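# Carry the yellow sponge from the desk to the counter

## Task

Pick up the small yellow sponge on the desk and set it down on this room's counter, leaving the stacked cartons untouched. Only if the cartons cut off every route to the counter, set the sponge on top of the coffee table instead. At the end the coffee table must be standing upright, the robot must not have fallen or be left tilted, and the sponge must stay where it is without the robot holding it.

## Robot and tools

ROBOT. A wheeled base that drives like a differential robot (forward/back and turning in place, never sideways) carries a lifting column with a tilting head and two six-joint arms, left and right, each ending in a two-finger gripper. Shoulder height S = 0.90 m + column_m. Folded, as at the start, the robot measures 0.73 m long, 0.62 m wide and S + 0.43 m tall, with its front 0.40 m ahead of the column.

FRAMES. Base frame: origin on the floor under the column, between the drive wheels; x forward, y left, z up. left_hand and right_hand are reported in this frame as the point where the fingers meet (tips reach 8 mm further). The hand's z axis runs along the fingers, its y axis across the opening. The odometry frame is where the base frame was when the scene began; base_odometry counts wheel turns only, so slipping shows up as travel. Heading is positive to the left, -3.142 to 3.142.

execute_actions. Arguments: actions (a list holding zero or one action) and cameras (list of cam_head_left, cam_head_right, cam_left_wrist, cam_right_wrist, nav_camera, or all; omitted or null gives all, [] gives none). An empty list only reports state and images. An action may contain:
- base: exactly one key. translate_m is a relative drive in metres, -3 to 3, forward positive. rotate_rad is a relative turn in radians, -3.2 to 3.2, positive = counter-clockwise seen from above. Both count from the base's last reported position.
- joints: a single object naming any joints, each value an absolute target. column_m 0 to 0.8 m; head_tilt_rad -0.61 to 1.308 (positive tilts down); per arm (prefix left_ or right_): joint1 -2.879 to 2.879, joint2 0 to 3.141, joint3 0 to 3.019, joint4 -1.692 to 1.57, joint5 -1.57 to 1.57 (positive swings the hand to the robot's right), joint6 -2.094 to 2.094 (positive rolls clockwise seen from behind), gripper_m 0 to 0.093 m fingertip gap, 0 closed.
- speeds: caps for this action only, translate_m 0.05 to 0.8 m/s, rotate_rad 0.1 to 1 rad/s (defaults are the maxima). Speeds do not slow the arms.
Base and joint motions start together. An unknown key or an out-of-range number rejects the whole call with no motion. Any action is limited to 15 s, and a base move needing more than 8.667 s is rejected. A joint or base left out may still be chasing an earlier target.

wait(seconds 0 to 10): lets time pass with no new command and returns state and images. zoom_image(camera, region [x0, y0, x1, y1] in pixels, origin top-left, at most 504 x 504): an enlarged crop of that camera's latest full image. read_manual(section "licences"): licence texts only. finished_scene(scene): closes the scene for good and says whether the goal was met; the result must hold after the robot's final command.

ARM GEOMETRY. With left_joint1_rad = -1.57 (right: +1.57) and joints 5, 6 at 0, the arm works in a vertical plane 0.23 m to that side of the column. Let a = j2 - 0.35, b = 1.05 + j2 - j3, c = b - j4 (c = 1.57 means fingers straight down). Hand point: ahead = 0.12 + 0.39 sin a + 0.38 cos b + 0.25 cos c; height = S + 0.39 cos a - 0.38 sin b - 0.25 sin c. Example: j2, j3, j4 = 0.93, 0.78, 0.14 gives 0.60 m ahead, 0.25 m below S. Real hands sit up to 5 cm lower and nearer the column (about 12 cm with heavy or extended loads); trust the reported hand position (1 to 3 cm accurate). Reach is about 1 m from the shoulder and down to 0.99 m below S. For floor-level work, extend the arm fingers-down 0.45 to 0.5 m ahead at column_m 0.3, then lower the column. Below 0.4 m height the base housing blocks hands closer than 0.45 m ahead; do not move arms with column_m under 0.3. Light loads (up to 0.3 kg, a sponge) are fine from 0.14 m above S to 0.7 m below S, out to 0.6 m ahead.

FRICTION AND GRIPPING. Targets within about 0.03 rad (0.08 for joints 2, 3) of the current reading may not move a joint despite "done". For gentle contact, step about 0.05 rad per call from your previous target. Fingers are 7 cm long; the gripper body is 10 x 7 cm, and the wrist camera sticks out 11 cm on one side. To grasp, command an opening smaller than the object; "off_target" is then expected. A reading staying 0.002 m or more above the target means something is held.

RESULT LINES. base_status and joint_status per motion: done, off_target (may still push), contact_stop (base or column only; it then holds where it stopped), time_out, not_followed. "joint command not followed" plus a cause means a self-collision check withheld that arm's targets (gripper still acts); back each moved joint off by at least 0.05 rad, or move the other arm, or drive away from an obstacle. on_its_own lists uncommanded behaviour; "held at" is a target, not a position. motor_effort covers left_wheel and right_wheel in percent (peak in brackets). wheel_motors_off = 1 means an overload cut the wheels for 2 s. If turned_by_wheels and turned_by_imu differ by over about 4 % and at least 0.05 rad, the base hit something or slipped. base_tilt gives forward and right lean in degrees (about 1 degree fixed bias). MOTOR HOT warns at 85 °C; OVER-TEMPERATURE FAULT means an arm dropped; limit_stop_at_motor_heat means resend.

COLUMN. Lowering stops with contact_stop when a hand or its load touches down (it may sink 0.15 to 0.2 m more, pressing); afterwards it will not lower until raised 0.2 m. If blocked overhead, drive out before raising. Contact with shoulders or column: reverse 0.05 m.

BASE. It stops only when a wheel stalls; back off 0.05 m before turning. Tables between 0.30 m and S - 0.26 m high can slide over the housing and strike the column. Leaning back (forward tilt dropping 0.5 degrees) also calls for backing 0.05 m. About 3 s of hard pushing cuts the wheel motors.

CAMERAS. Head cameras sit 0.91 to 1.03 m + column_m up, tilted down by head_tilt_rad; straight ahead may be up to 0.3 rad off image centre. Wrist cameras (616 x 616 fisheye) sit 0.10 m behind the fingertips, looking along the fingers; closed tips appear at the image centre. With fingers down and arm forward, image top is farther from the robot. nav_camera is on the base front, 0.23 m up, looking level.

AVOID. Arms striking or pressing each other (can end the run), sustained hard pushing on arms (overheating, especially with joint 5 far over; resend current positions to relax), tipping or bumping the coffee table, moving the cartons, dropping or flinging the sponge, and finishing with the robot tilted or still touching the sponge. Occasional outside nudges may shift loose objects.

Each tool is called as name(argument=value, ...), one argument or row to a line, values as JSON.

## Session

execute_actions(
  actions=[],
)

Scene clock: 0.00 s.
base_odometry: x=+0.000 y=+0.000 heading=+0.000 (m, m, rad; odometry frame)
turned_by_wheels: +0.000 (rad since the last result)
turned_by_imu: +0.000 (rad since the last result)
base_tilt: forward=+0.2 right=-0.3 (deg)
base_status: not commanded
joint_positions: column_m=+0.553 head_tilt_rad=+0.865 left_joint1_rad=-1.563 left_joint2_rad=+0.863 left_joint3_rad=+0.423 left_joint4_rad=-0.976 left_joint5_rad=+0.020 left_joint6_rad=+0.088 left_gripper_m=+0.095 right_joint1_rad=+1.567 right_joint2_rad=+0.909 right_joint3_rad=+0.429 right_joint4_rad=-0.997 right_joint5_rad=-0.015 right_joint6_rad=-0.008 right_gripper_m=+0.095
joint_status: not commanded
wheel_motors_off: 0
motor_effort: left_wheel=+5 right_wheel=+2 (%)
left_hand: x=+0.1545 y=+0.2228 z=+1.2545 quat_wxyz=(+0.431, -0.032, -0.901, +0.026) (m; base frame)
right_hand: x=+0.1457 y=-0.2238 z=+1.2564 quat_wxyz=(+0.459, -0.001, -0.889, -0.007) (m; base frame)
pictures: cam_head_left, cam_head_right, cam_left_wrist, cam_right_wrist, nav_camera
Images, in order (width x height): cam_head_left 672x504, cam_head_right 672x504, cam_left_wrist 616x616, cam_right_wrist 616x616, nav_camera 672x504.

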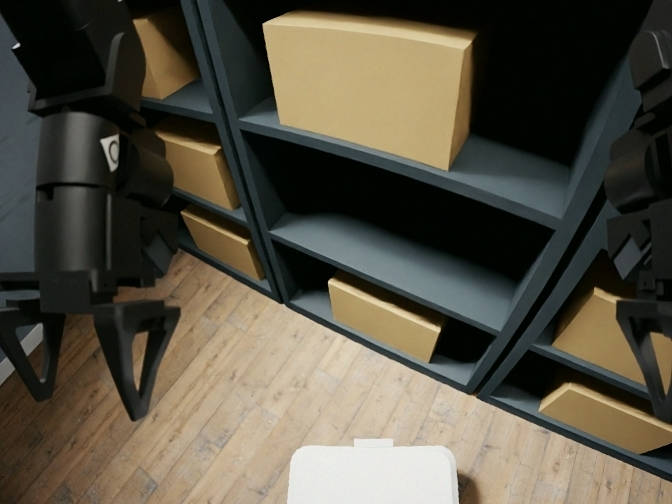

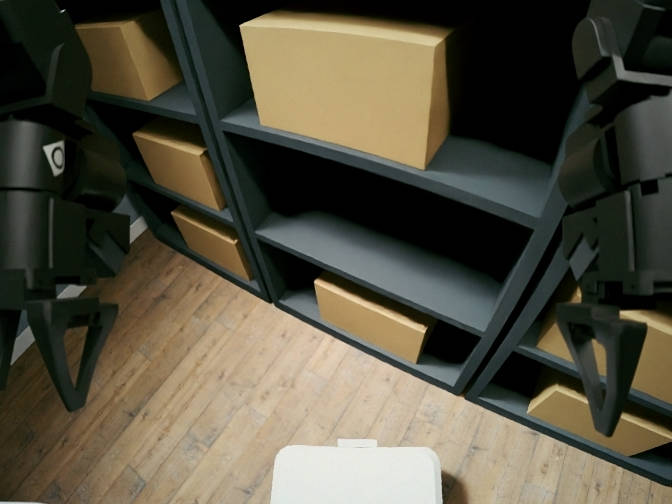

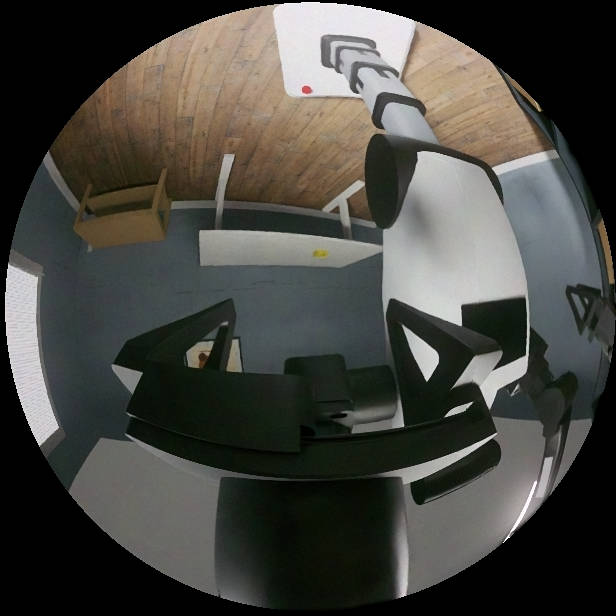

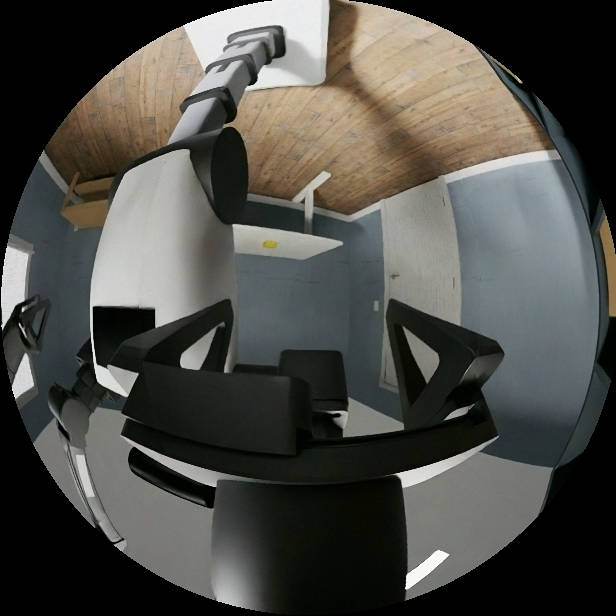

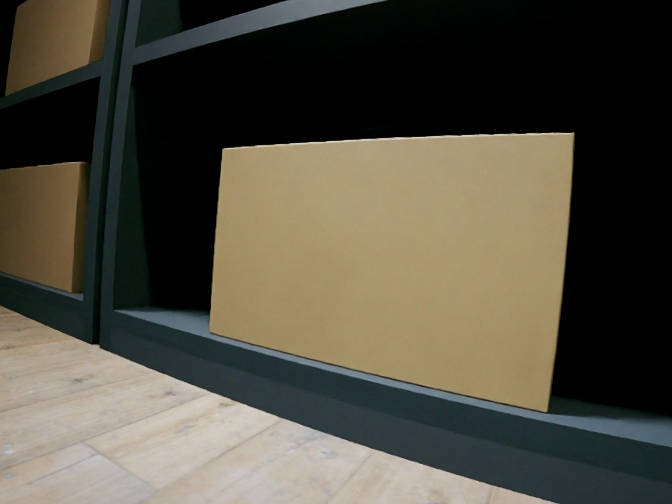

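execute_actions(
  actions=[
    {"base":{"translate_m":-0.4},"joints":{"head_tilt_rad":0.5}},
  ],
  cameras=[],
)

execute_actions(
  actions=[
    {"base":{"rotate_rad":-1.3}},
  ],
  cameras=["cam_head_left","nav_camera"],
)

execute_actions(
  actions=[
    {"base":{"rotate_rad":-1.9}},
  ],
)

Scene clock: 8.13 s.
base_odometry: x=-0.400 y=+0.000 heading=+0.000 (m, m, rad; odometry frame)
turned_by_wheels: +0.000 (rad since the last result)
turned_by_imu: -0.001 (rad since the last result)
base_tilt: forward=+0.0 right=-0.3 (deg)
base_status: done
joint_positions: column_m=+0.553 head_tilt_rad=+0.518 left_joint1_rad=-1.563 left_joint2_rad=+0.863 left_joint3_rad=+0.420 left_joint4_rad=-0.976 left_joint5_rad=+0.020 left_joint6_rad=+0.088 left_gripper_m=+0.095 right_joint1_rad=+1.567 right_joint2_rad=+0.909 right_joint3_rad=+0.426 right_joint4_rad=-0.997 right_joint5_rad=-0.015 right_joint6_rad=-0.008 right_gripper_m=+0.095
joint_status: all done
wheel_motors_off: 0
motor_effort: left_wheel=+0(56) right_wheel=+0(47) (%)
left_hand: x=+0.1529 y=+0.2228 z=+1.2550 quat_wxyz=(+0.432, -0.032, -0.901, +0.026) (m; base frame)
right_hand: x=+0.1441 y=-0.2238 z=+1.2570 quat_wxyz=(+0.460, -0.001, -0.888, -0.007) (m; base frame)
pictures: none
No camera images: the call's "cameras" was empty. Leave "cameras" out to get every camera's image.

Scene clock: 11.13 s.
base_odometry: x=-0.400 y=+0.000 heading=-1.298 (m, m, rad; odometry frame)
turned_by_wheels: -1.298 (rad since the last result)
turned_by_imu: -1.302 (rad since the last result)
base_tilt: forward=+0.1 right=-0.4 (deg)
base_status: done
joint_positions: column_m=+0.553 head_tilt_rad=+0.518 left_joint1_rad=-1.563 left_joint2_rad=+0.863 left_joint3_rad=+0.422 left_joint4_rad=-0.976 left_joint5_rad=+0.020 left_joint6_rad=+0.088 left_gripper_m=+0.095 right_joint1_rad=+1.567 right_joint2_rad=+0.909 right_joint3_rad=+0.426 right_joint4_rad=-0.997 right_joint5_rad=-0.015 right_joint6_rad=-0.008 right_gripper_m=+0.095
joint_status: not commanded
wheel_motors_off: 0
motor_effort: left_wheel=+11(76) right_wheel=-9(49) (%)
left_hand: x=+0.1543 y=+0.2228 z=+1.2546 quat_wxyz=(+0.431, -0.032, -0.901, +0.026) (m; base frame)
right_hand: x=+0.1441 y=-0.2238 z=+1.2570 quat_wxyz=(+0.460, -0.001, -0.888, -0.007) (m; base frame)
pictures: cam_head_left, nav_camera
Images, in order (width x height): cam_head_left 672x504, nav_camera 672x504.

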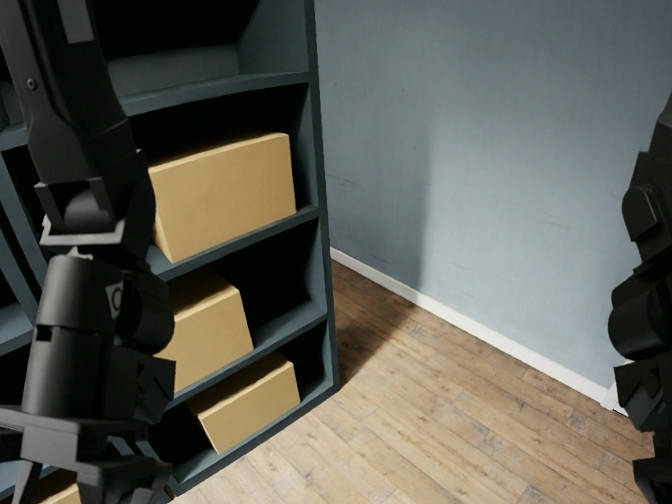

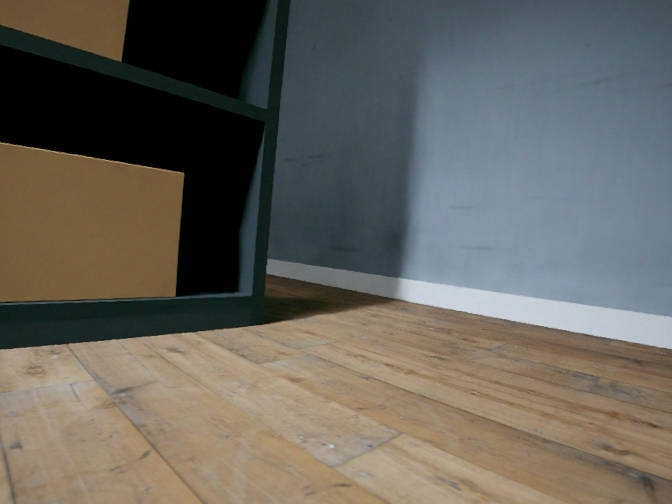

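Scene clock: 14.77 s.
base_odometry: x=-0.400 y=+0.000 heading=+3.088 (m, m, rad; odometry frame)
turned_by_wheels: -1.897 (rad since the last result)
turned_by_imu: -1.908 (rad since the last result)
base_tilt: forward=+0.1 right=-0.3 (deg)
base_status: done
joint_positions: column_m=+0.553 head_tilt_rad=+0.518 left_joint1_rad=-1.563 left_joint2_rad=+0.863 left_joint3_rad=+0.422 left_joint4_rad=-0.976 left_joint5_rad=+0.020 left_joint6_rad=+0.088 left_gripper_m=+0.095 right_joint1_rad=+1.567 right_joint2_rad=+0.909 right_joint3_rad=+0.426 right_joint4_rad=-0.997 right_joint5_rad=-0.015 right_joint6_rad=-0.008 right_gripper_m=+0.095
joint_status: not commanded
wheel_motors_off: 0
motor_effort: left_wheel=+10(31) right_wheel=-8(28) (%)
left_hand: x=+0.1543 y=+0.2228 z=+1.2546 quat_wxyz=(+0.431, -0.032, -0.901, +0.026) (m; base frame)
right_hand: x=+0.1441 y=-0.2238 z=+1.2570 quat_wxyz=(+0.460, -0.001, -0.888, -0.007) (m; base frame)
pictures: cam_head_left, cam_head_right, cam_left_wrist, cam_right_wrist, nav_camera
Images, in order (width x height): cam_head_left 672x504, cam_head_right 672x504, cam_left_wrist 616x616, cam_right_wrist 616x616, nav_camera 672x504.

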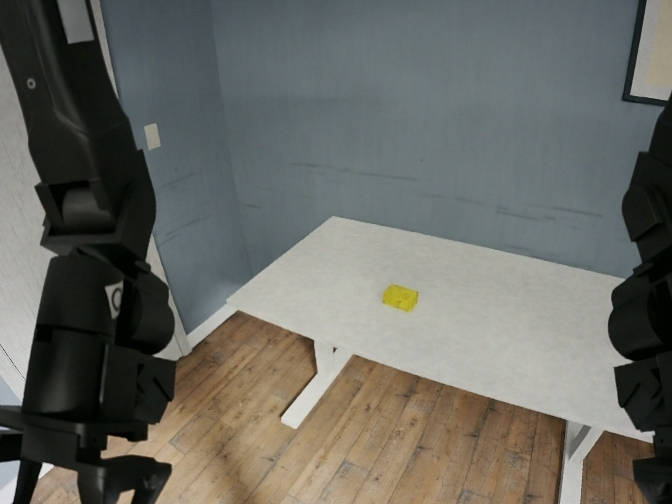

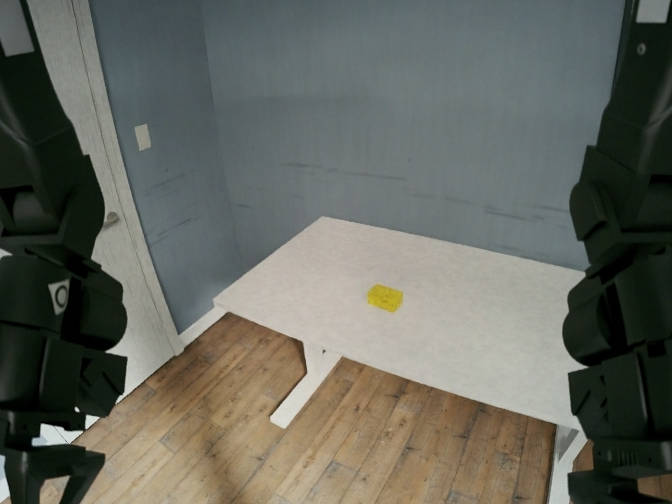

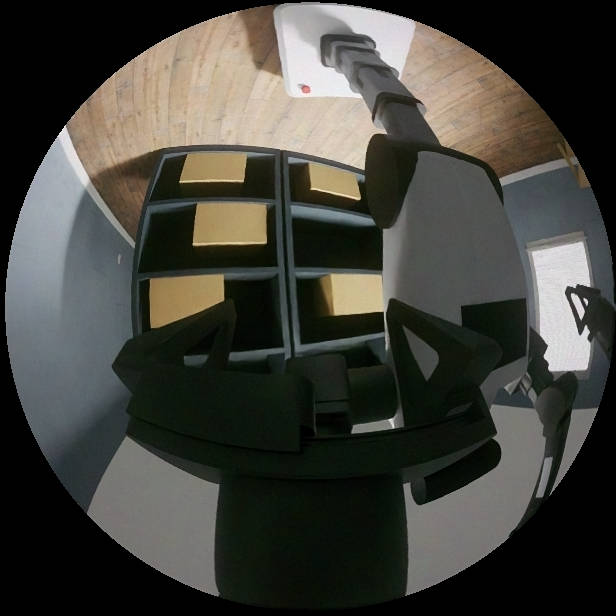

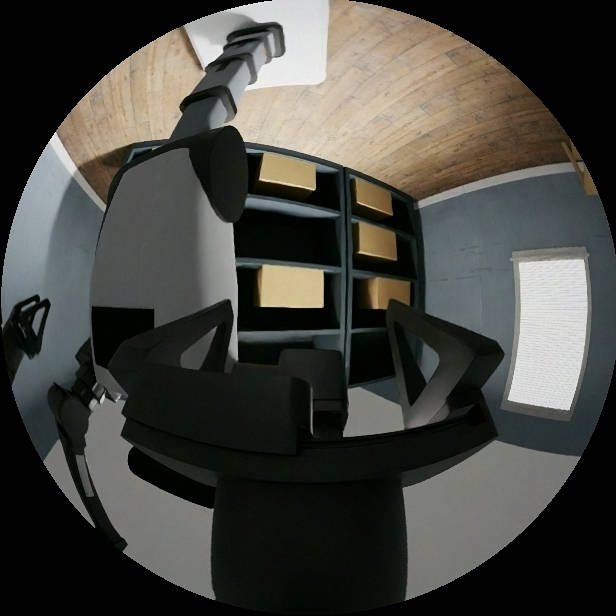

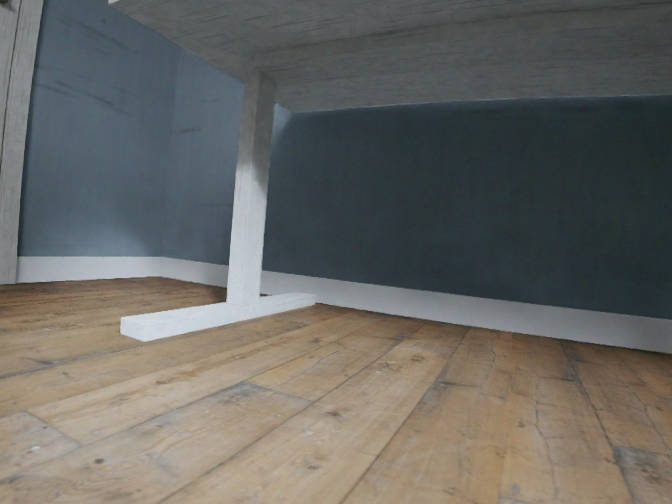

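execute_actions(
  actions=[
    {"base":{"rotate_rad":-0.26},"joints":{"left_joint2_rad":1.55,"left_joint3_rad":1.6,"left_joint4_rad":-0.57,"left_joint6_rad":0,"head_tilt_rad":0.8}},
  ],
  cameras=[],
)

execute_actions(
  actions=[
    {"base":{"translate_m":0.45},"joints":{"column_m":0.47}},
  ],
  cameras=["cam_head_left","cam_left_wrist"],
)

Scene clock: 27.10 s.
base_odometry: x=-0.400 y=+0.000 heading=+2.830 (m, m, rad; odometry frame)
turned_by_wheels: -0.258 (rad since the last result)
turned_by_imu: -0.259 (rad since the last result)
base_tilt: forward=+0.1 right=-0.3 (deg)
base_status: done
joint_positions: column_m=+0.553 head_tilt_rad=+0.802 left_joint1_rad=-1.563 left_joint2_rad=+1.550 left_joint3_rad=+1.596 left_joint4_rad=-0.571 left_joint5_rad=+0.020 left_joint6_rad=+0.007 left_gripper_m=+0.095 right_joint1_rad=+1.567 right_joint2_rad=+0.909 right_joint3_rad=+0.426 right_joint4_rad=-0.997 right_joint5_rad=-0.015 right_joint6_rad=-0.008 right_gripper_m=+0.095
joint_status: all done
wheel_motors_off: 0
motor_effort: left_wheel=+11(35) right_wheel=-10(28) (%)
left_hand: x=+0.6888 y=+0.2265 z=+1.0256 quat_wxyz=(+0.001, -0.001, -1.000, +0.007) (m; base frame)
right_hand: x=+0.1441 y=-0.2238 z=+1.2570 quat_wxyz=(+0.460, -0.001, -0.888, -0.007) (m; base frame)
pictures: none
No camera images: the call's "cameras" was empty. Leave "cameras" out to get every camera's image.

Scene clock: 29.70 s.
base_odometry: x=-0.828 y=+0.138 heading=+2.829 (m, m, rad; odometry frame)
turned_by_wheels: -0.001 (rad since the last result)
turned_by_imu: -0.002 (rad since the last result)
base_tilt: forward=+0.2 right=-0.4 (deg)
base_status: done
joint_positions: column_m=+0.470 head_tilt_rad=+0.802 left_joint1_rad=-1.563 left_joint2_rad=+1.550 left_joint3_rad=+1.594 left_joint4_rad=-0.571 left_joint5_rad=+0.020 left_joint6_rad=+0.007 left_gripper_m=+0.095 right_joint1_rad=+1.567 right_joint2_rad=+0.909 right_joint3_rad=+0.430 right_joint4_rad=-0.997 right_joint5_rad=-0.015 right_joint6_rad=-0.008 right_gripper_m=+0.095
joint_status: all done
wheel_motors_off: 0
motor_effort: left_wheel=-2(71) right_wheel=+1(60) (%)
left_hand: x=+0.6877 y=+0.2265 z=+0.9426 quat_wxyz=(+0.001, -0.001, -1.000, +0.007) (m; base frame)
right_hand: x=+0.1459 y=-0.2238 z=+1.1738 quat_wxyz=(+0.459, -0.001, -0.889, -0.007) (m; base frame)
pictures: cam_head_left, cam_left_wrist
Images, in order (width x height): cam_head_left 672x504, cam_left_wrist 616x616.

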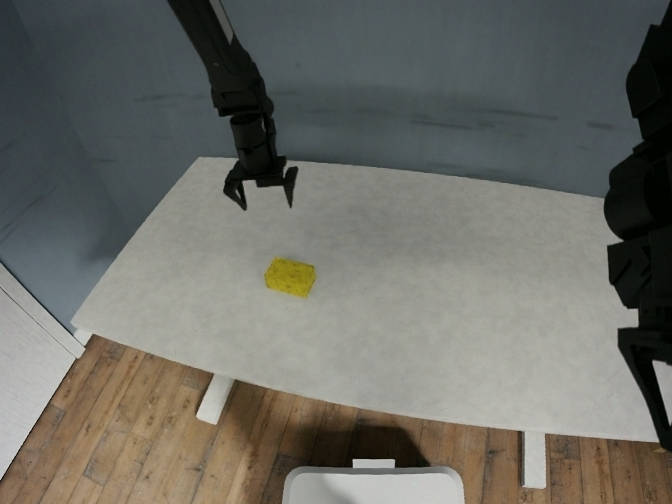

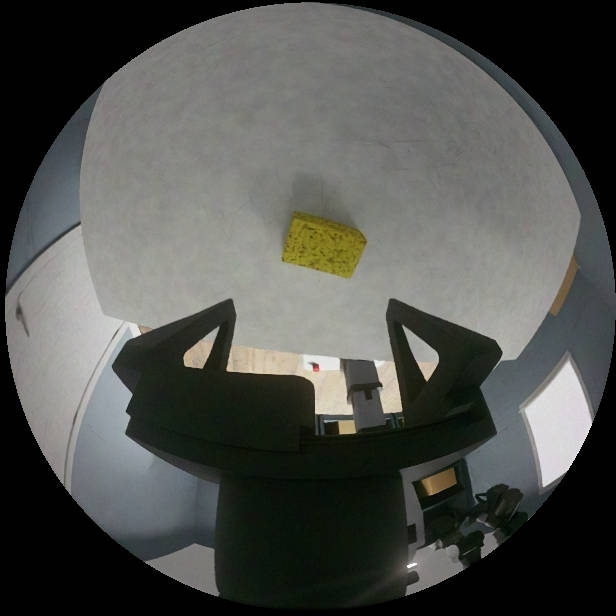

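execute_actions(
  actions=[
    {"base":{"translate_m":-0.02},"joints":{"column_m":0.36,"left_joint6_rad":-1.29}},
  ],
  cameras=["cam_head_left","cam_left_wrist"],
)

Scene clock: 35.53 s.
base_odometry: x=-0.809 y=+0.132 heading=+2.829 (m, m, rad; odometry frame)
turned_by_wheels: +0.000 (rad since the last result)
turned_by_imu: +0.000 (rad since the last result)
base_tilt: forward=+0.1 right=-0.3 (deg)
base_status: done
joint_positions: column_m=+0.360 head_tilt_rad=+0.803 left_joint1_rad=-1.563 left_joint2_rad=+1.550 left_joint3_rad=+1.592 left_joint4_rad=-0.571 left_joint5_rad=+0.020 left_joint6_rad=-1.283 left_gripper_m=+0.095 right_joint1_rad=+1.567 right_joint2_rad=+0.908 right_joint3_rad=+0.428 right_joint4_rad=-0.997 right_joint5_rad=-0.015 right_joint6_rad=-0.008 right_gripper_m=+0.095
joint_status: all done
wheel_motors_off: 0
motor_effort: left_wheel=+0(34) right_wheel=+0(25) (%)
left_hand: x=+0.6869 y=+0.2265 z=+0.8323 quat_wxyz=(+0.006, +0.600, -0.800, +0.004) (m; base frame)
right_hand: x=+0.1453 y=-0.2238 z=+1.0641 quat_wxyz=(+0.459, -0.001, -0.889, -0.007) (m; base frame)
pictures: cam_head_left, cam_left_wrist
Images, in order (width x height): cam_head_left 672x504, cam_left_wrist 616x616.

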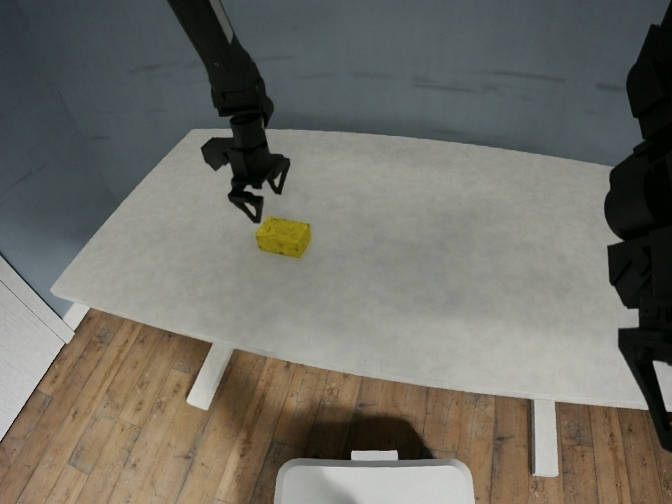

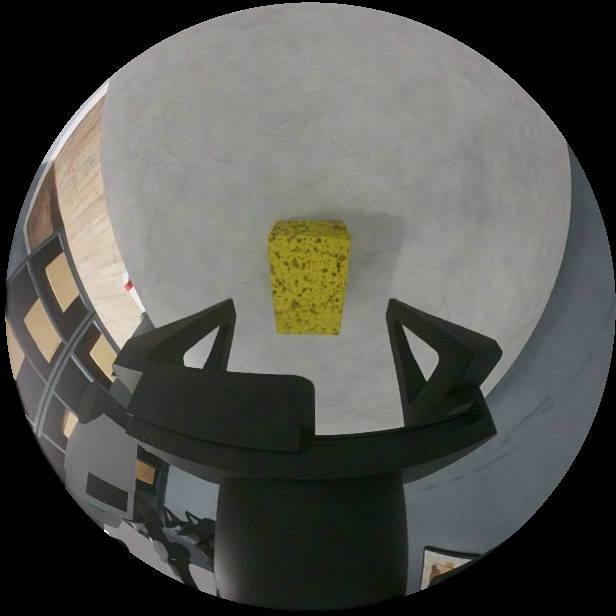

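execute_actions(
  actions=[
    {"base":{"rotate_rad":-0.02},"joints":{"column_m":0.285}},
  ],
  cameras=["cam_head_left","cam_left_wrist"],
)

execute_actions(
  actions=[
    {"joints":{"left_gripper_m":0.03}},
  ],
  cameras=["cam_left_wrist"],
)

Scene clock: 43.87 s.
base_odometry: x=-0.809 y=+0.132 heading=+2.813 (m, m, rad; odometry frame)
turned_by_wheels: -0.017 (rad since the last result)
turned_by_imu: -0.017 (rad since the last result)
base_tilt: forward=+0.1 right=-0.3 (deg)
base_status: done
joint_positions: column_m=+0.285 head_tilt_rad=+0.803 left_joint1_rad=-1.564 left_joint2_rad=+1.550 left_joint3_rad=+1.592 left_joint4_rad=-0.571 left_joint5_rad=+0.020 left_joint6_rad=-1.283 left_gripper_m=+0.095 right_joint1_rad=+1.567 right_joint2_rad=+0.908 right_joint3_rad=+0.428 right_joint4_rad=-0.997 right_joint5_rad=-0.015 right_joint6_rad=-0.008 right_gripper_m=+0.095
joint_status: all done
wheel_motors_off: 0
motor_effort: left_wheel=+4(63) right_wheel=-2(56) (%)
left_hand: x=+0.6869 y=+0.2255 z=+0.7573 quat_wxyz=(+0.006, +0.600, -0.800, +0.005) (m; base frame)
right_hand: x=+0.1453 y=-0.2238 z=+0.9891 quat_wxyz=(+0.459, -0.001, -0.889, -0.007) (m; base frame)
pictures: cam_head_left, cam_left_wrist
Images, in order (width x height): cam_head_left 672x504, cam_left_wrist 616x616.

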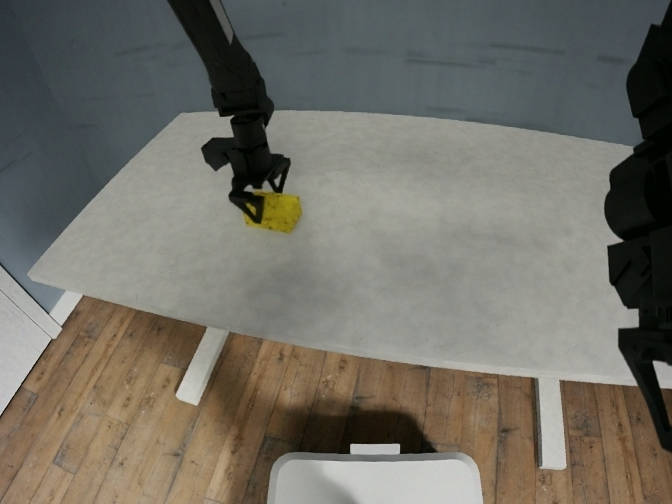

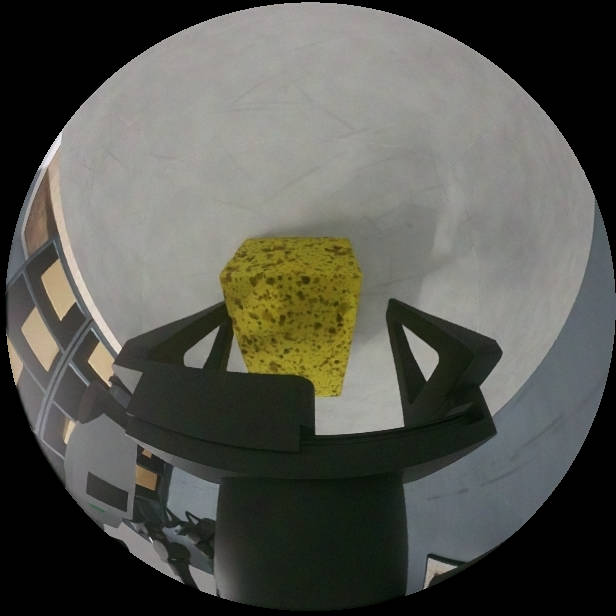

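Scene clock: 44.50 s.
base_odometry: x=-0.809 y=+0.132 heading=+2.813 (m, m, rad; odometry frame)
turned_by_wheels: +0.000 (rad since the last result)
turned_by_imu: +0.000 (rad since the last result)
base_tilt: forward=+0.2 right=-0.4 (deg)
base_status: not commanded
joint_positions: column_m=+0.285 head_tilt_rad=+0.803 left_joint1_rad=-1.564 left_joint2_rad=+1.550 left_joint3_rad=+1.592 left_joint4_rad=-0.571 left_joint5_rad=+0.020 left_joint6_rad=-1.283 left_gripper_m=+0.058 right_joint1_rad=+1.567 right_joint2_rad=+0.908 right_joint3_rad=+0.428 right_joint4_rad=-0.997 right_joint5_rad=-0.015 right_joint6_rad=-0.008 right_gripper_m=+0.095
joint_status: left_gripper_m off_target (ended at +0.058, target +0.030)
wheel_motors_off: 0
motor_effort: left_wheel=+4(4) right_wheel=-2(1) (%)
left_hand: x=+0.6869 y=+0.2255 z=+0.7573 quat_wxyz=(+0.006, +0.600, -0.800, +0.005) (m; base frame)
right_hand: x=+0.1453 y=-0.2238 z=+0.9891 quat_wxyz=(+0.459, -0.001, -0.889, -0.007) (m; base frame)
pictures: cam_left_wrist
Images, in order (width x height): cam_left_wrist 616x616.

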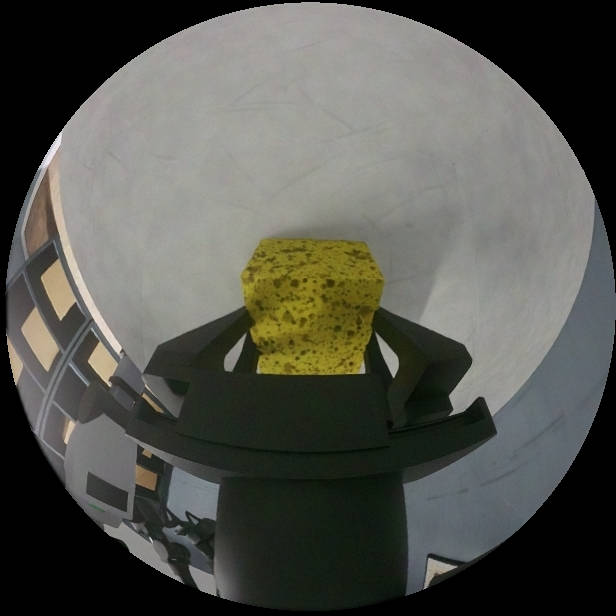

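execute_actions(
  actions=[
    {"joints":{"column_m":0.36}},
  ],
  cameras=[],
)

execute_actions(
  actions=[
    {"base":{"translate_m":-0.4},"joints":{"column_m":0.55,"left_joint2_rad":0.86,"left_joint3_rad":0.45,"left_joint4_rad":-0.3,"left_joint6_rad":0}},
  ],
  cameras=[],
)

execute_actions(
  actions=[
    {"base":{"rotate_rad":1.5}},
  ],
  cameras=[],
)

execute_actions(
  actions=[
    {"base":{"translate_m":0.9}},
  ],
  cameras=["cam_head_left"],
)

execute_actions(
  actions=[
    {"base":{"rotate_rad":1.2}},
  ],
  cameras=["cam_head_left","nav_camera"],
)

Scene clock: 61.27 s.
base_odometry: x=-0.809 y=+0.132 heading=+2.813 (m, m, rad; odometry frame)
turned_by_wheels: +0.000 (rad since the last result)
turned_by_imu: +0.000 (rad since the last result)
base_tilt: forward=+0.2 right=-0.3 (deg)
base_status: not commanded
joint_positions: column_m=+0.360 head_tilt_rad=+0.803 left_joint1_rad=-1.564 left_joint2_rad=+1.550 left_joint3_rad=+1.592 left_joint4_rad=-0.571 left_joint5_rad=+0.020 left_joint6_rad=-1.283 left_gripper_m=+0.058 right_joint1_rad=+1.567 right_joint2_rad=+0.908 right_joint3_rad=+0.428 right_joint4_rad=-0.997 right_joint5_rad=-0.015 right_joint6_rad=-0.008 right_gripper_m=+0.095
joint_status: all done
wheel_motors_off: 0
motor_effort: left_wheel=+4(4) right_wheel=-2(2) (%)
left_hand: x=+0.6869 y=+0.2255 z=+0.8322 quat_wxyz=(+0.006, +0.600, -0.800, +0.005) (m; base frame)
right_hand: x=+0.1453 y=-0.2238 z=+1.0640 quat_wxyz=(+0.459, -0.001, -0.889, -0.007) (m; base frame)
pictures: none
No camera images: the call's "cameras" was empty. Leave "cameras" out to get every camera's image.

Scene clock: 64.33 s.
base_odometry: x=-0.431 y=+0.003 heading=+2.811 (m, m, rad; odometry frame)
turned_by_wheels: -0.002 (rad since the last result)
turned_by_imu: -0.002 (rad since the last result)
base_tilt: forward=+0.1 right=-0.4 (deg)
base_status: done
joint_positions: column_m=+0.550 head_tilt_rad=+0.803 left_joint1_rad=-1.564 left_joint2_rad=+0.857 left_joint3_rad=+0.444 left_joint4_rad=-0.304 left_joint5_rad=+0.020 left_joint6_rad=-0.007 left_gripper_m=+0.058 right_joint1_rad=+1.567 right_joint2_rad=+0.908 right_joint3_rad=+0.426 right_joint4_rad=-0.997 right_joint5_rad=-0.015 right_joint6_rad=-0.008 right_gripper_m=+0.095
joint_status: all done
wheel_motors_off: 0
motor_effort: left_wheel=-2(59) right_wheel=+3(73) (%)
left_hand: x=+0.3071 y=+0.2234 z=+1.1669 quat_wxyz=(+0.096, +0.006, -0.995, +0.007) (m; base frame)
right_hand: x=+0.1441 y=-0.2238 z=+1.2544 quat_wxyz=(+0.460, -0.001, -0.888, -0.007) (m; base frame)
pictures: none
No camera images: the call's "cameras" was empty. Leave "cameras" out to get every camera's image.

Scene clock: 67.57 s.
base_odometry: x=-0.431 y=+0.003 heading=-1.975 (m, m, rad; odometry frame)
turned_by_wheels: +1.497 (rad since the last result)
turned_by_imu: +1.503 (rad since the last result)
base_tilt: forward=+0.2 right=-0.3 (deg)
base_status: done
joint_positions: column_m=+0.550 head_tilt_rad=+0.803 left_joint1_rad=-1.564 left_joint2_rad=+0.857 left_joint3_rad=+0.450 left_joint4_rad=-0.304 left_joint5_rad=+0.020 left_joint6_rad=-0.007 left_gripper_m=+0.058 right_joint1_rad=+1.567 right_joint2_rad=+0.908 right_joint3_rad=+0.428 right_joint4_rad=-0.997 right_joint5_rad=-0.015 right_joint6_rad=-0.008 right_gripper_m=+0.095
joint_status: not commanded
wheel_motors_off: 0
motor_effort: left_wheel=-10(45) right_wheel=+9(66) (%)
left_hand: x=+0.3104 y=+0.2234 z=+1.1669 quat_wxyz=(+0.094, +0.006, -0.996, +0.007) (m; base frame)
right_hand: x=+0.1449 y=-0.2238 z=+1.2541 quat_wxyz=(+0.459, -0.001, -0.888, -0.007) (m; base frame)
pictures: none
No camera images: the call's "cameras" was empty. Leave "cameras" out to get every camera's image.

Scene clock: 70.73 s.
base_odometry: x=-0.784 y=-0.825 heading=-1.974 (m, m, rad; odometry frame)
turned_by_wheels: +0.001 (rad since the last result)
turned_by_imu: +0.000 (rad since the last result)
base_tilt: forward=+0.1 right=-0.3 (deg)
base_status: done
joint_positions: column_m=+0.550 head_tilt_rad=+0.803 left_joint1_rad=-1.564 left_joint2_rad=+0.857 left_joint3_rad=+0.452 left_joint4_rad=-0.304 left_joint5_rad=+0.020 left_joint6_rad=-0.007 left_gripper_m=+0.058 right_joint1_rad=+1.567 right_joint2_rad=+0.908 right_joint3_rad=+0.431 right_joint4_rad=-0.997 right_joint5_rad=-0.015 right_joint6_rad=-0.008 right_gripper_m=+0.095
joint_status: not commanded
wheel_motors_off: 0
motor_effort: left_wheel=+1(68) right_wheel=-1(60) (%)
left_hand: x=+0.3121 y=+0.2234 z=+1.1669 quat_wxyz=(+0.092, +0.006, -0.996, +0.007) (m; base frame)
right_hand: x=+0.1469 y=-0.2238 z=+1.2534 quat_wxyz=(+0.457, -0.001, -0.889, -0.007) (m; base frame)
pictures: cam_head_left
Images, in order (width x height): cam_head_left 672x504.

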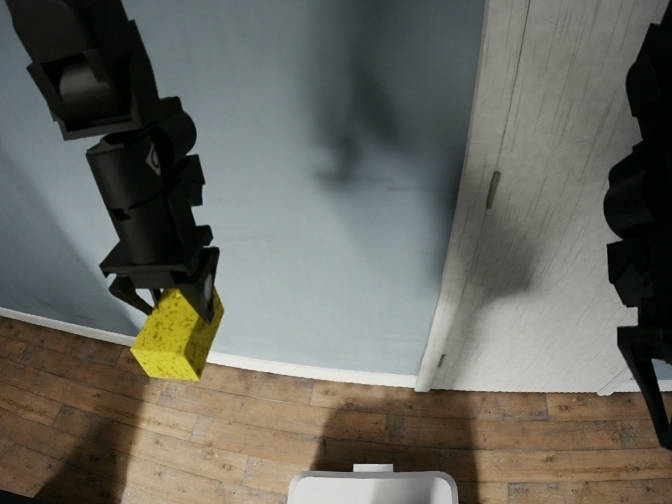

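Scene clock: 73.63 s.
base_odometry: x=-0.784 y=-0.825 heading=-0.776 (m, m, rad; odometry frame)
turned_by_wheels: +1.198 (rad since the last result)
turned_by_imu: +1.200 (rad since the last result)
base_tilt: forward=+0.1 right=-0.3 (deg)
base_status: done
joint_positions: column_m=+0.550 head_tilt_rad=+0.803 left_joint1_rad=-1.564 left_joint2_rad=+0.857 left_joint3_rad=+0.452 left_joint4_rad=-0.304 left_joint5_rad=+0.020 left_joint6_rad=-0.007 left_gripper_m=+0.058 right_joint1_rad=+1.567 right_joint2_rad=+0.908 right_joint3_rad=+0.431 right_joint4_rad=-0.997 right_joint5_rad=-0.015 right_joint6_rad=-0.008 right_gripper_m=+0.095
joint_status: not commanded
wheel_motors_off: 0
motor_effort: left_wheel=-10(74) right_wheel=+9(53) (%)
left_hand: x=+0.3121 y=+0.2234 z=+1.1669 quat_wxyz=(+0.092, +0.006, -0.996, +0.007) (m; base frame)
right_hand: x=+0.1469 y=-0.2238 z=+1.2534 quat_wxyz=(+0.457, -0.001, -0.889, -0.007) (m; base frame)
pictures: cam_head_left, nav_camera
Images, in order (width x height): cam_head_left 672x504, nav_camera 672x504.

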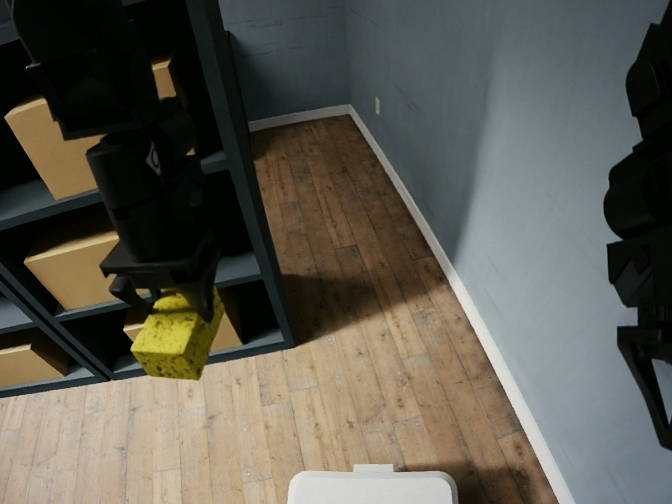

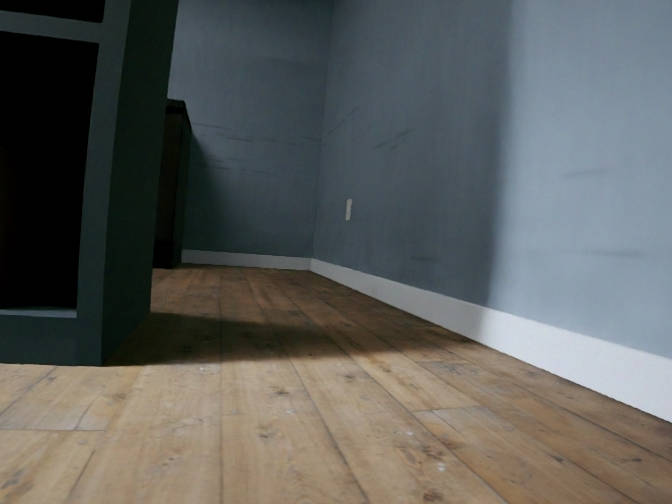

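execute_actions(
  actions=[
    {"base":{"rotate_rad":-0.27}},
  ],
  cameras=[],
)

execute_actions(
  actions=[
    {"base":{"translate_m":0.3}},
  ],
  cameras=[],
)

execute_actions(
  actions=[
    {"base":{"rotate_rad":0.33}},
  ],
  cameras=[],
)

execute_actions(
  actions=[
    {"base":{"translate_m":0.35},"joints":{"head_tilt_rad":1.1}},
  ],
  cameras=["cam_head_left","nav_camera"],
)

Scene clock: 91.27 s.
base_odometry: x=-0.784 y=-0.825 heading=-1.045 (m, m, rad; odometry frame)
turned_by_wheels: -0.268 (rad since the last result)
turned_by_imu: -0.270 (rad since the last result)
base_tilt: forward=+0.2 right=-0.3 (deg)
base_status: done
joint_positions: column_m=+0.550 head_tilt_rad=+0.803 left_joint1_rad=-1.564 left_joint2_rad=+0.857 left_joint3_rad=+0.451 left_joint4_rad=-0.304 left_joint5_rad=+0.020 left_joint6_rad=-0.007 left_gripper_m=+0.058 right_joint1_rad=+1.567 right_joint2_rad=+0.908 right_joint3_rad=+0.431 right_joint4_rad=-0.997 right_joint5_rad=-0.015 right_joint6_rad=-0.008 right_gripper_m=+0.095
joint_status: not commanded
wheel_motors_off: 0
motor_effort: left_wheel=+10(31) right_wheel=-8(25) (%)
left_hand: x=+0.3114 y=+0.2234 z=+1.1669 quat_wxyz=(+0.093, +0.006, -0.996, +0.007) (m; base frame)
right_hand: x=+0.1469 y=-0.2238 z=+1.2534 quat_wxyz=(+0.457, -0.001, -0.889, -0.007) (m; base frame)
pictures: none
No camera images: the call's "cameras" was empty. Leave "cameras" out to get every camera's image.

Scene clock: 93.37 s.
base_odometry: x=-0.634 y=-1.084 heading=-1.041 (m, m, rad; odometry frame)
turned_by_wheels: +0.003 (rad since the last result)
turned_by_imu: +0.003 (rad since the last result)
base_tilt: forward=+0.2 right=-0.3 (deg)
base_status: done
joint_positions: column_m=+0.550 head_tilt_rad=+0.803 left_joint1_rad=-1.564 left_joint2_rad=+0.857 left_joint3_rad=+0.452 left_joint4_rad=-0.304 left_joint5_rad=+0.020 left_joint6_rad=-0.007 left_gripper_m=+0.058 right_joint1_rad=+1.567 right_joint2_rad=+0.908 right_joint3_rad=+0.433 right_joint4_rad=-0.997 right_joint5_rad=-0.015 right_joint6_rad=-0.008 right_gripper_m=+0.095
joint_status: not commanded
wheel_motors_off: 0
motor_effort: left_wheel=+1(83) right_wheel=-1(61) (%)
left_hand: x=+0.3118 y=+0.2234 z=+1.1669 quat_wxyz=(+0.093, +0.006, -0.996, +0.007) (m; base frame)
right_hand: x=+0.1475 y=-0.2238 z=+1.2532 quat_wxyz=(+0.457, -0.001, -0.890, -0.007) (m; base frame)
pictures: none
No camera images: the call's "cameras" was empty. Leave "cameras" out to get every camera's image.

Scene clock: 95.43 s.
base_odometry: x=-0.633 y=-1.084 heading=-0.714 (m, m, rad; odometry frame)
turned_by_wheels: +0.327 (rad since the last result)
turned_by_imu: +0.327 (rad since the last result)
base_tilt: forward=+0.2 right=-0.4 (deg)
base_status: done
joint_positions: column_m=+0.550 head_tilt_rad=+0.803 left_joint1_rad=-1.564 left_joint2_rad=+0.857 left_joint3_rad=+0.451 left_joint4_rad=-0.304 left_joint5_rad=+0.020 left_joint6_rad=-0.007 left_gripper_m=+0.058 right_joint1_rad=+1.567 right_joint2_rad=+0.908 right_joint3_rad=+0.433 right_joint4_rad=-0.997 right_joint5_rad=-0.015 right_joint6_rad=-0.008 right_gripper_m=+0.095
joint_status: not commanded
wheel_motors_off: 0
motor_effort: left_wheel=-7(72) right_wheel=+7(39) (%)
left_hand: x=+0.3114 y=+0.2234 z=+1.1669 quat_wxyz=(+0.093, +0.006, -0.996, +0.007) (m; base frame)
right_hand: x=+0.1475 y=-0.2238 z=+1.2532 quat_wxyz=(+0.457, -0.001, -0.890, -0.007) (m; base frame)
pictures: none
No camera images: the call's "cameras" was empty. Leave "cameras" out to get every camera's image.

Scene clock: 97.57 s.
base_odometry: x=-0.369 y=-1.314 heading=-0.713 (m, m, rad; odometry frame)
turned_by_wheels: +0.002 (rad since the last result)
turned_by_imu: +0.001 (rad since the last result)
base_tilt: forward=+0.2 right=-0.3 (deg)
base_status: done
joint_positions: column_m=+0.550 head_tilt_rad=+1.099 left_joint1_rad=-1.564 left_joint2_rad=+0.858 left_joint3_rad=+0.452 left_joint4_rad=-0.304 left_joint5_rad=+0.020 left_joint6_rad=-0.007 left_gripper_m=+0.058 right_joint1_rad=+1.567 right_joint2_rad=+0.908 right_joint3_rad=+0.432 right_joint4_rad=-0.997 right_joint5_rad=-0.015 right_joint6_rad=-0.008 right_gripper_m=+0.095
joint_status: all done
wheel_motors_off: 0
motor_effort: left_wheel=+1(66) right_wheel=-1(55) (%)
left_hand: x=+0.3116 y=+0.2234 z=+1.1668 quat_wxyz=(+0.093, +0.006, -0.996, +0.007) (m; base frame)
right_hand: x=+0.1473 y=-0.2238 z=+1.2533 quat_wxyz=(+0.457, -0.001, -0.889, -0.007) (m; base frame)
pictures: cam_head_left, nav_camera
Images, in order (width x height): cam_head_left 672x504, nav_camera 672x504.

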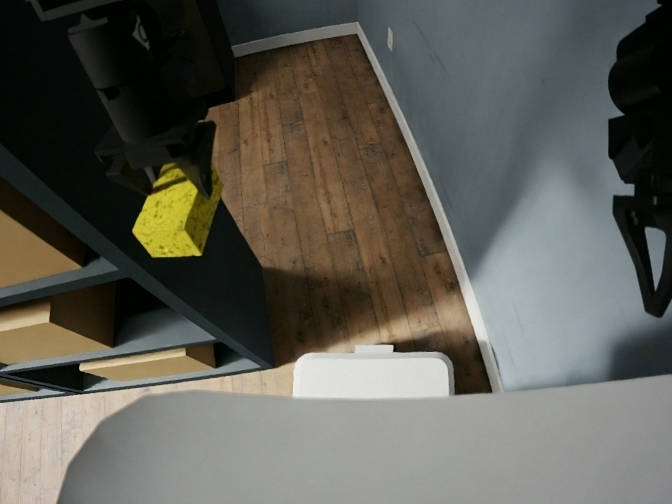

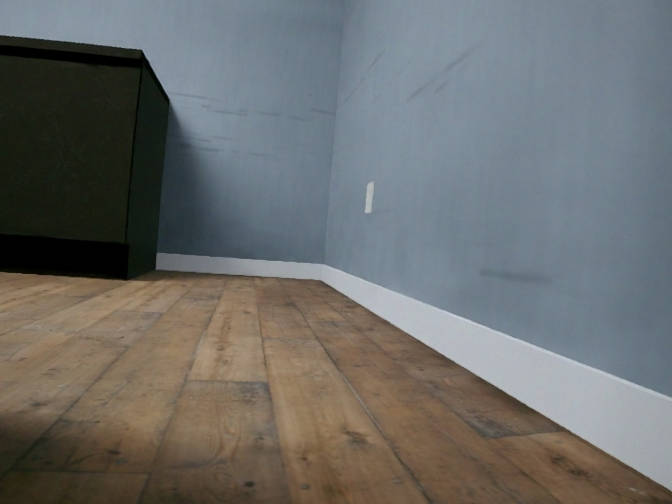

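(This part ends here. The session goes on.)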